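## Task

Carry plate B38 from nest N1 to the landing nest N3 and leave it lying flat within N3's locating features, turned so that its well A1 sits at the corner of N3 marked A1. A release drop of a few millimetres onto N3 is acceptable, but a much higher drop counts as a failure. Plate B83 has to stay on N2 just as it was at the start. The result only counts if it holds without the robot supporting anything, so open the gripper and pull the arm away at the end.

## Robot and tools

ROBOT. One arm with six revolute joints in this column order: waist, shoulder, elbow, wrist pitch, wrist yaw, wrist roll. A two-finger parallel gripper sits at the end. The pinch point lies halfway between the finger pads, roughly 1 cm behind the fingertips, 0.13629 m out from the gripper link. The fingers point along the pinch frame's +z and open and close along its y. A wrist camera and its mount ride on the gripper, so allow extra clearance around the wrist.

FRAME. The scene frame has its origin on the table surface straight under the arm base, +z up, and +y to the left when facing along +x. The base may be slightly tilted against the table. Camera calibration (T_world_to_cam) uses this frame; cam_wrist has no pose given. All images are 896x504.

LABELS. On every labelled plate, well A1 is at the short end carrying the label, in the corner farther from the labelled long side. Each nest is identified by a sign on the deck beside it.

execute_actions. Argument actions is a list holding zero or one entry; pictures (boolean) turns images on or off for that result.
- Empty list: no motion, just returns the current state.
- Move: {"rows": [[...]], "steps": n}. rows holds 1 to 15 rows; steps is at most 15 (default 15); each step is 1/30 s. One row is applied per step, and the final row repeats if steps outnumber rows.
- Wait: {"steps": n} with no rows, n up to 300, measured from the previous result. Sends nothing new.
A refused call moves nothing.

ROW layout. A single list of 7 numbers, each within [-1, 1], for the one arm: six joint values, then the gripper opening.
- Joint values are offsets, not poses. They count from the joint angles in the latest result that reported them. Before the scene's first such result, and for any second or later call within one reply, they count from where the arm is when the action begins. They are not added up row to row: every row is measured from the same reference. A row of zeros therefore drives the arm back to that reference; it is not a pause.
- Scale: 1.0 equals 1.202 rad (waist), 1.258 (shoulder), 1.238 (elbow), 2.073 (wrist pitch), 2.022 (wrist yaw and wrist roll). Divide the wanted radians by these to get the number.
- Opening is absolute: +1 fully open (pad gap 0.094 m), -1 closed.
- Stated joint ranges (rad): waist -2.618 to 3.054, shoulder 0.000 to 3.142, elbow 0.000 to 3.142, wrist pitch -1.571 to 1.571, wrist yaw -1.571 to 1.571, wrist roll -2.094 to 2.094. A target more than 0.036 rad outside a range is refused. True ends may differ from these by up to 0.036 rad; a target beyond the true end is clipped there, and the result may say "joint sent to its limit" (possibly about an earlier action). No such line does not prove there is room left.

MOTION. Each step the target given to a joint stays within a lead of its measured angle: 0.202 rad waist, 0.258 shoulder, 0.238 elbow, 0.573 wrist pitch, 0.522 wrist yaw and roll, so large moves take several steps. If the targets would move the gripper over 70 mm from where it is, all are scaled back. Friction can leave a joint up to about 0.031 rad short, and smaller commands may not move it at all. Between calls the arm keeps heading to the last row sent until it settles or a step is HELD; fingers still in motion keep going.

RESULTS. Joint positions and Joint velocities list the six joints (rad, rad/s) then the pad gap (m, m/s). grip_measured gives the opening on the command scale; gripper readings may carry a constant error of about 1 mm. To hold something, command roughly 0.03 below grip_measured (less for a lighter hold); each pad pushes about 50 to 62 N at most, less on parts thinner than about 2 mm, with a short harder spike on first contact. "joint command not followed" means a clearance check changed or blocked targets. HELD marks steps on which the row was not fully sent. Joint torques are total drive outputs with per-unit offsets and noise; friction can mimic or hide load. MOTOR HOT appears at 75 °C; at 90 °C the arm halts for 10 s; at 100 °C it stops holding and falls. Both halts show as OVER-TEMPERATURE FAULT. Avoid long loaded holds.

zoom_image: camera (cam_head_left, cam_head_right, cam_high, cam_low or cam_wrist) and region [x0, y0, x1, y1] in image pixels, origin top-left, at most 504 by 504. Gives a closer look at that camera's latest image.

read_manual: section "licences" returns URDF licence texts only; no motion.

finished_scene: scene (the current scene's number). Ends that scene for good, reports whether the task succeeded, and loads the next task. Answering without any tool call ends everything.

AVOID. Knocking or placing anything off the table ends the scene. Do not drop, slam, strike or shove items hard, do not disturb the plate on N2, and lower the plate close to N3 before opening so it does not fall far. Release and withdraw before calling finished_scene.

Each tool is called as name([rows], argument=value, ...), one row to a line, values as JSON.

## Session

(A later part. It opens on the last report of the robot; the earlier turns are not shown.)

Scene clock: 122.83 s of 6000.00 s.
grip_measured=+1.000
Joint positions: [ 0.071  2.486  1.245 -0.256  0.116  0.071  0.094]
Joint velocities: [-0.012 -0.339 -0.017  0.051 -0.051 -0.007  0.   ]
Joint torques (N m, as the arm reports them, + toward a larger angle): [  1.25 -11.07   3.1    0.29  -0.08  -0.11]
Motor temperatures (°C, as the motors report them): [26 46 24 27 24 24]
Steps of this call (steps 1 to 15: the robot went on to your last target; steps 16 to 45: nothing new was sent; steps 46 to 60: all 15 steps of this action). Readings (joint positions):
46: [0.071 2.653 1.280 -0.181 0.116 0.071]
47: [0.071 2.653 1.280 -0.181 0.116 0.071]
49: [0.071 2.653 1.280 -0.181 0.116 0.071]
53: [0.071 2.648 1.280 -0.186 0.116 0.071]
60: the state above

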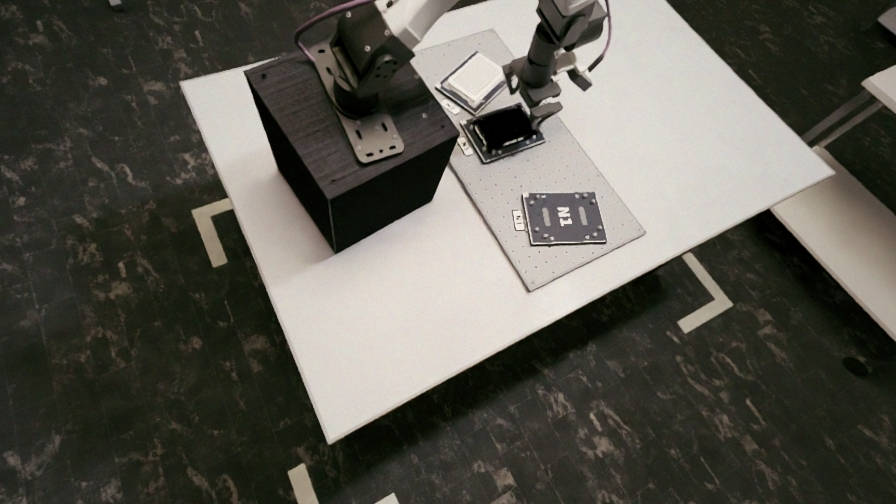

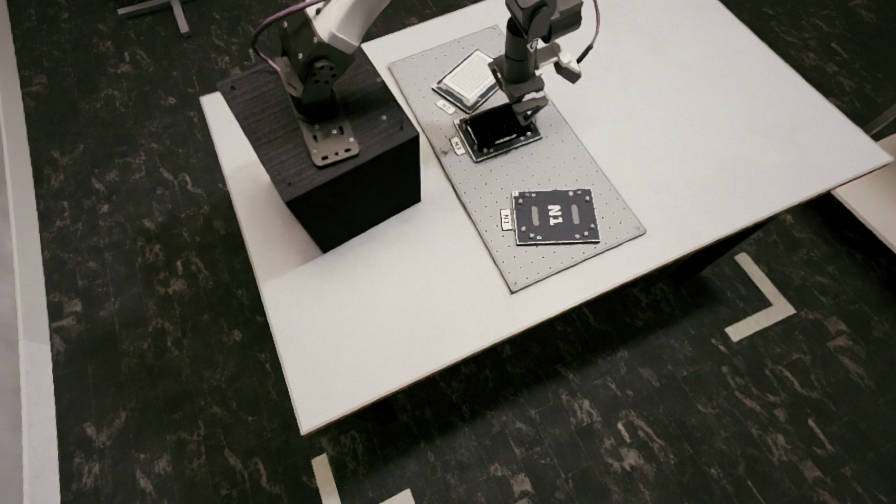

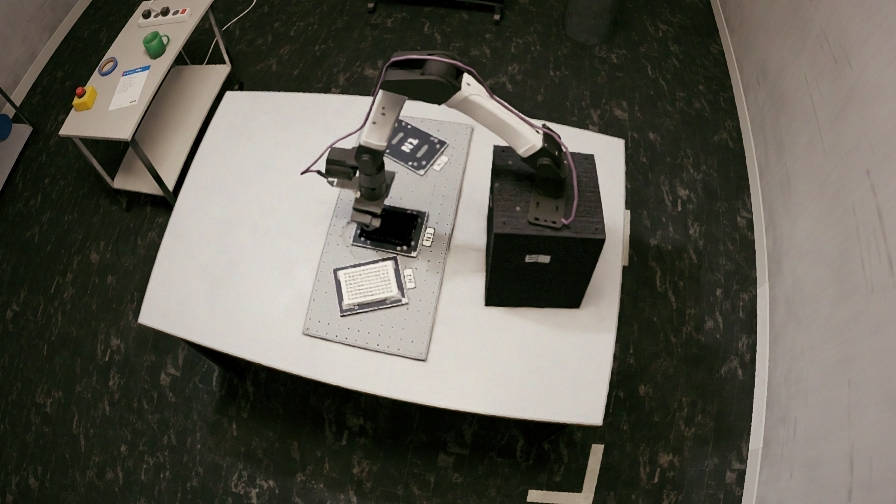

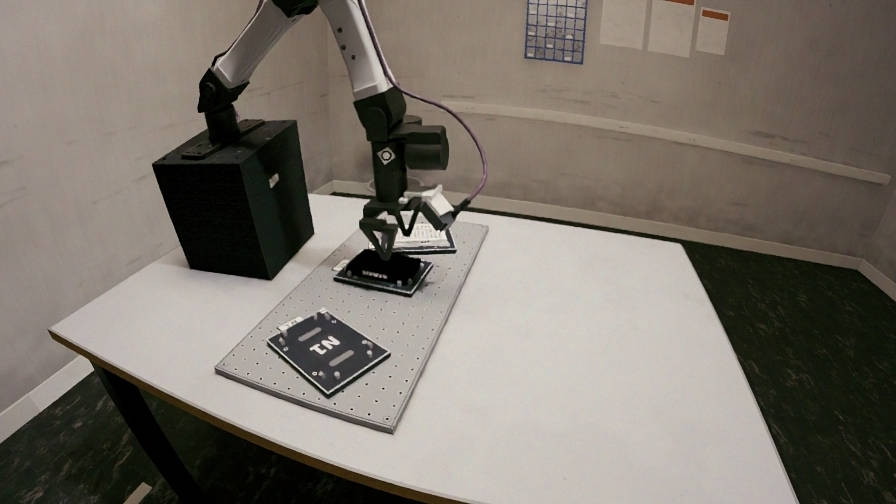

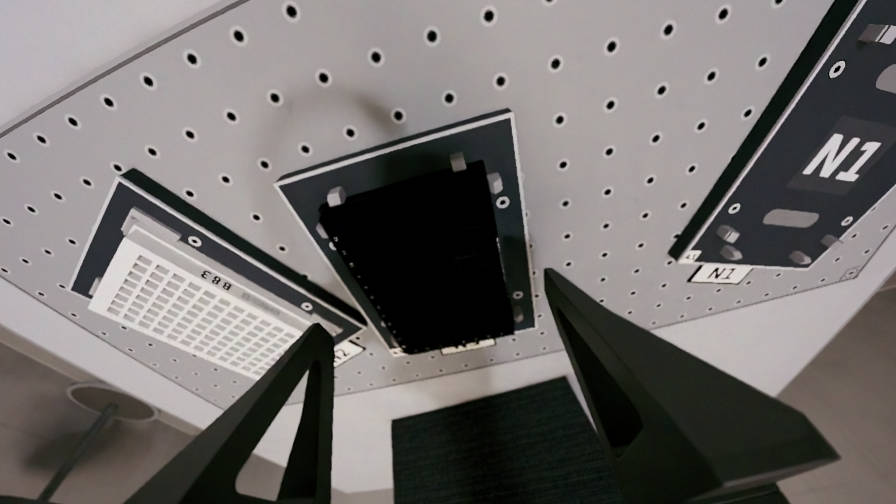

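zoom_image(camera="cam_wrist", region=[270,100,570,380])

zoom_image(camera="cam_head_left", region=[430,80,570,180])

Region (270, 100, 570, 380) of cam_wrist's 896x504 image, scaled by 1.680, with more detail than that image has; it fills the top 470 rows of this view, and the rest is white.

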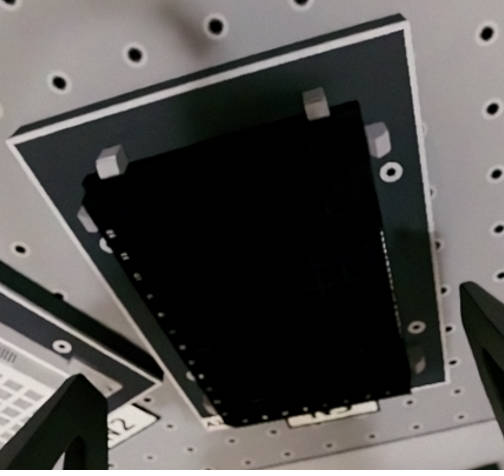

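Region (430, 80, 570, 180) of cam_head_left's 896x504 image, scaled by 3.600, with more detail than that image has; it fills the top 360 rows of this view, and the rest is white.

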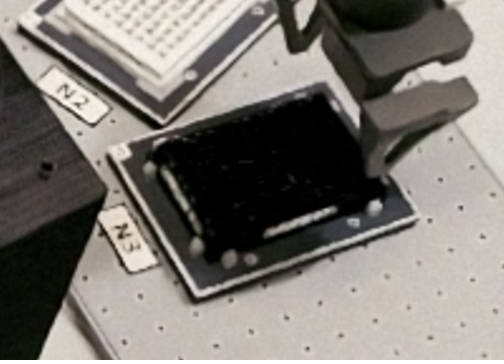

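Good.

finished_scene(scene=1)

The scene is finished: the task was done.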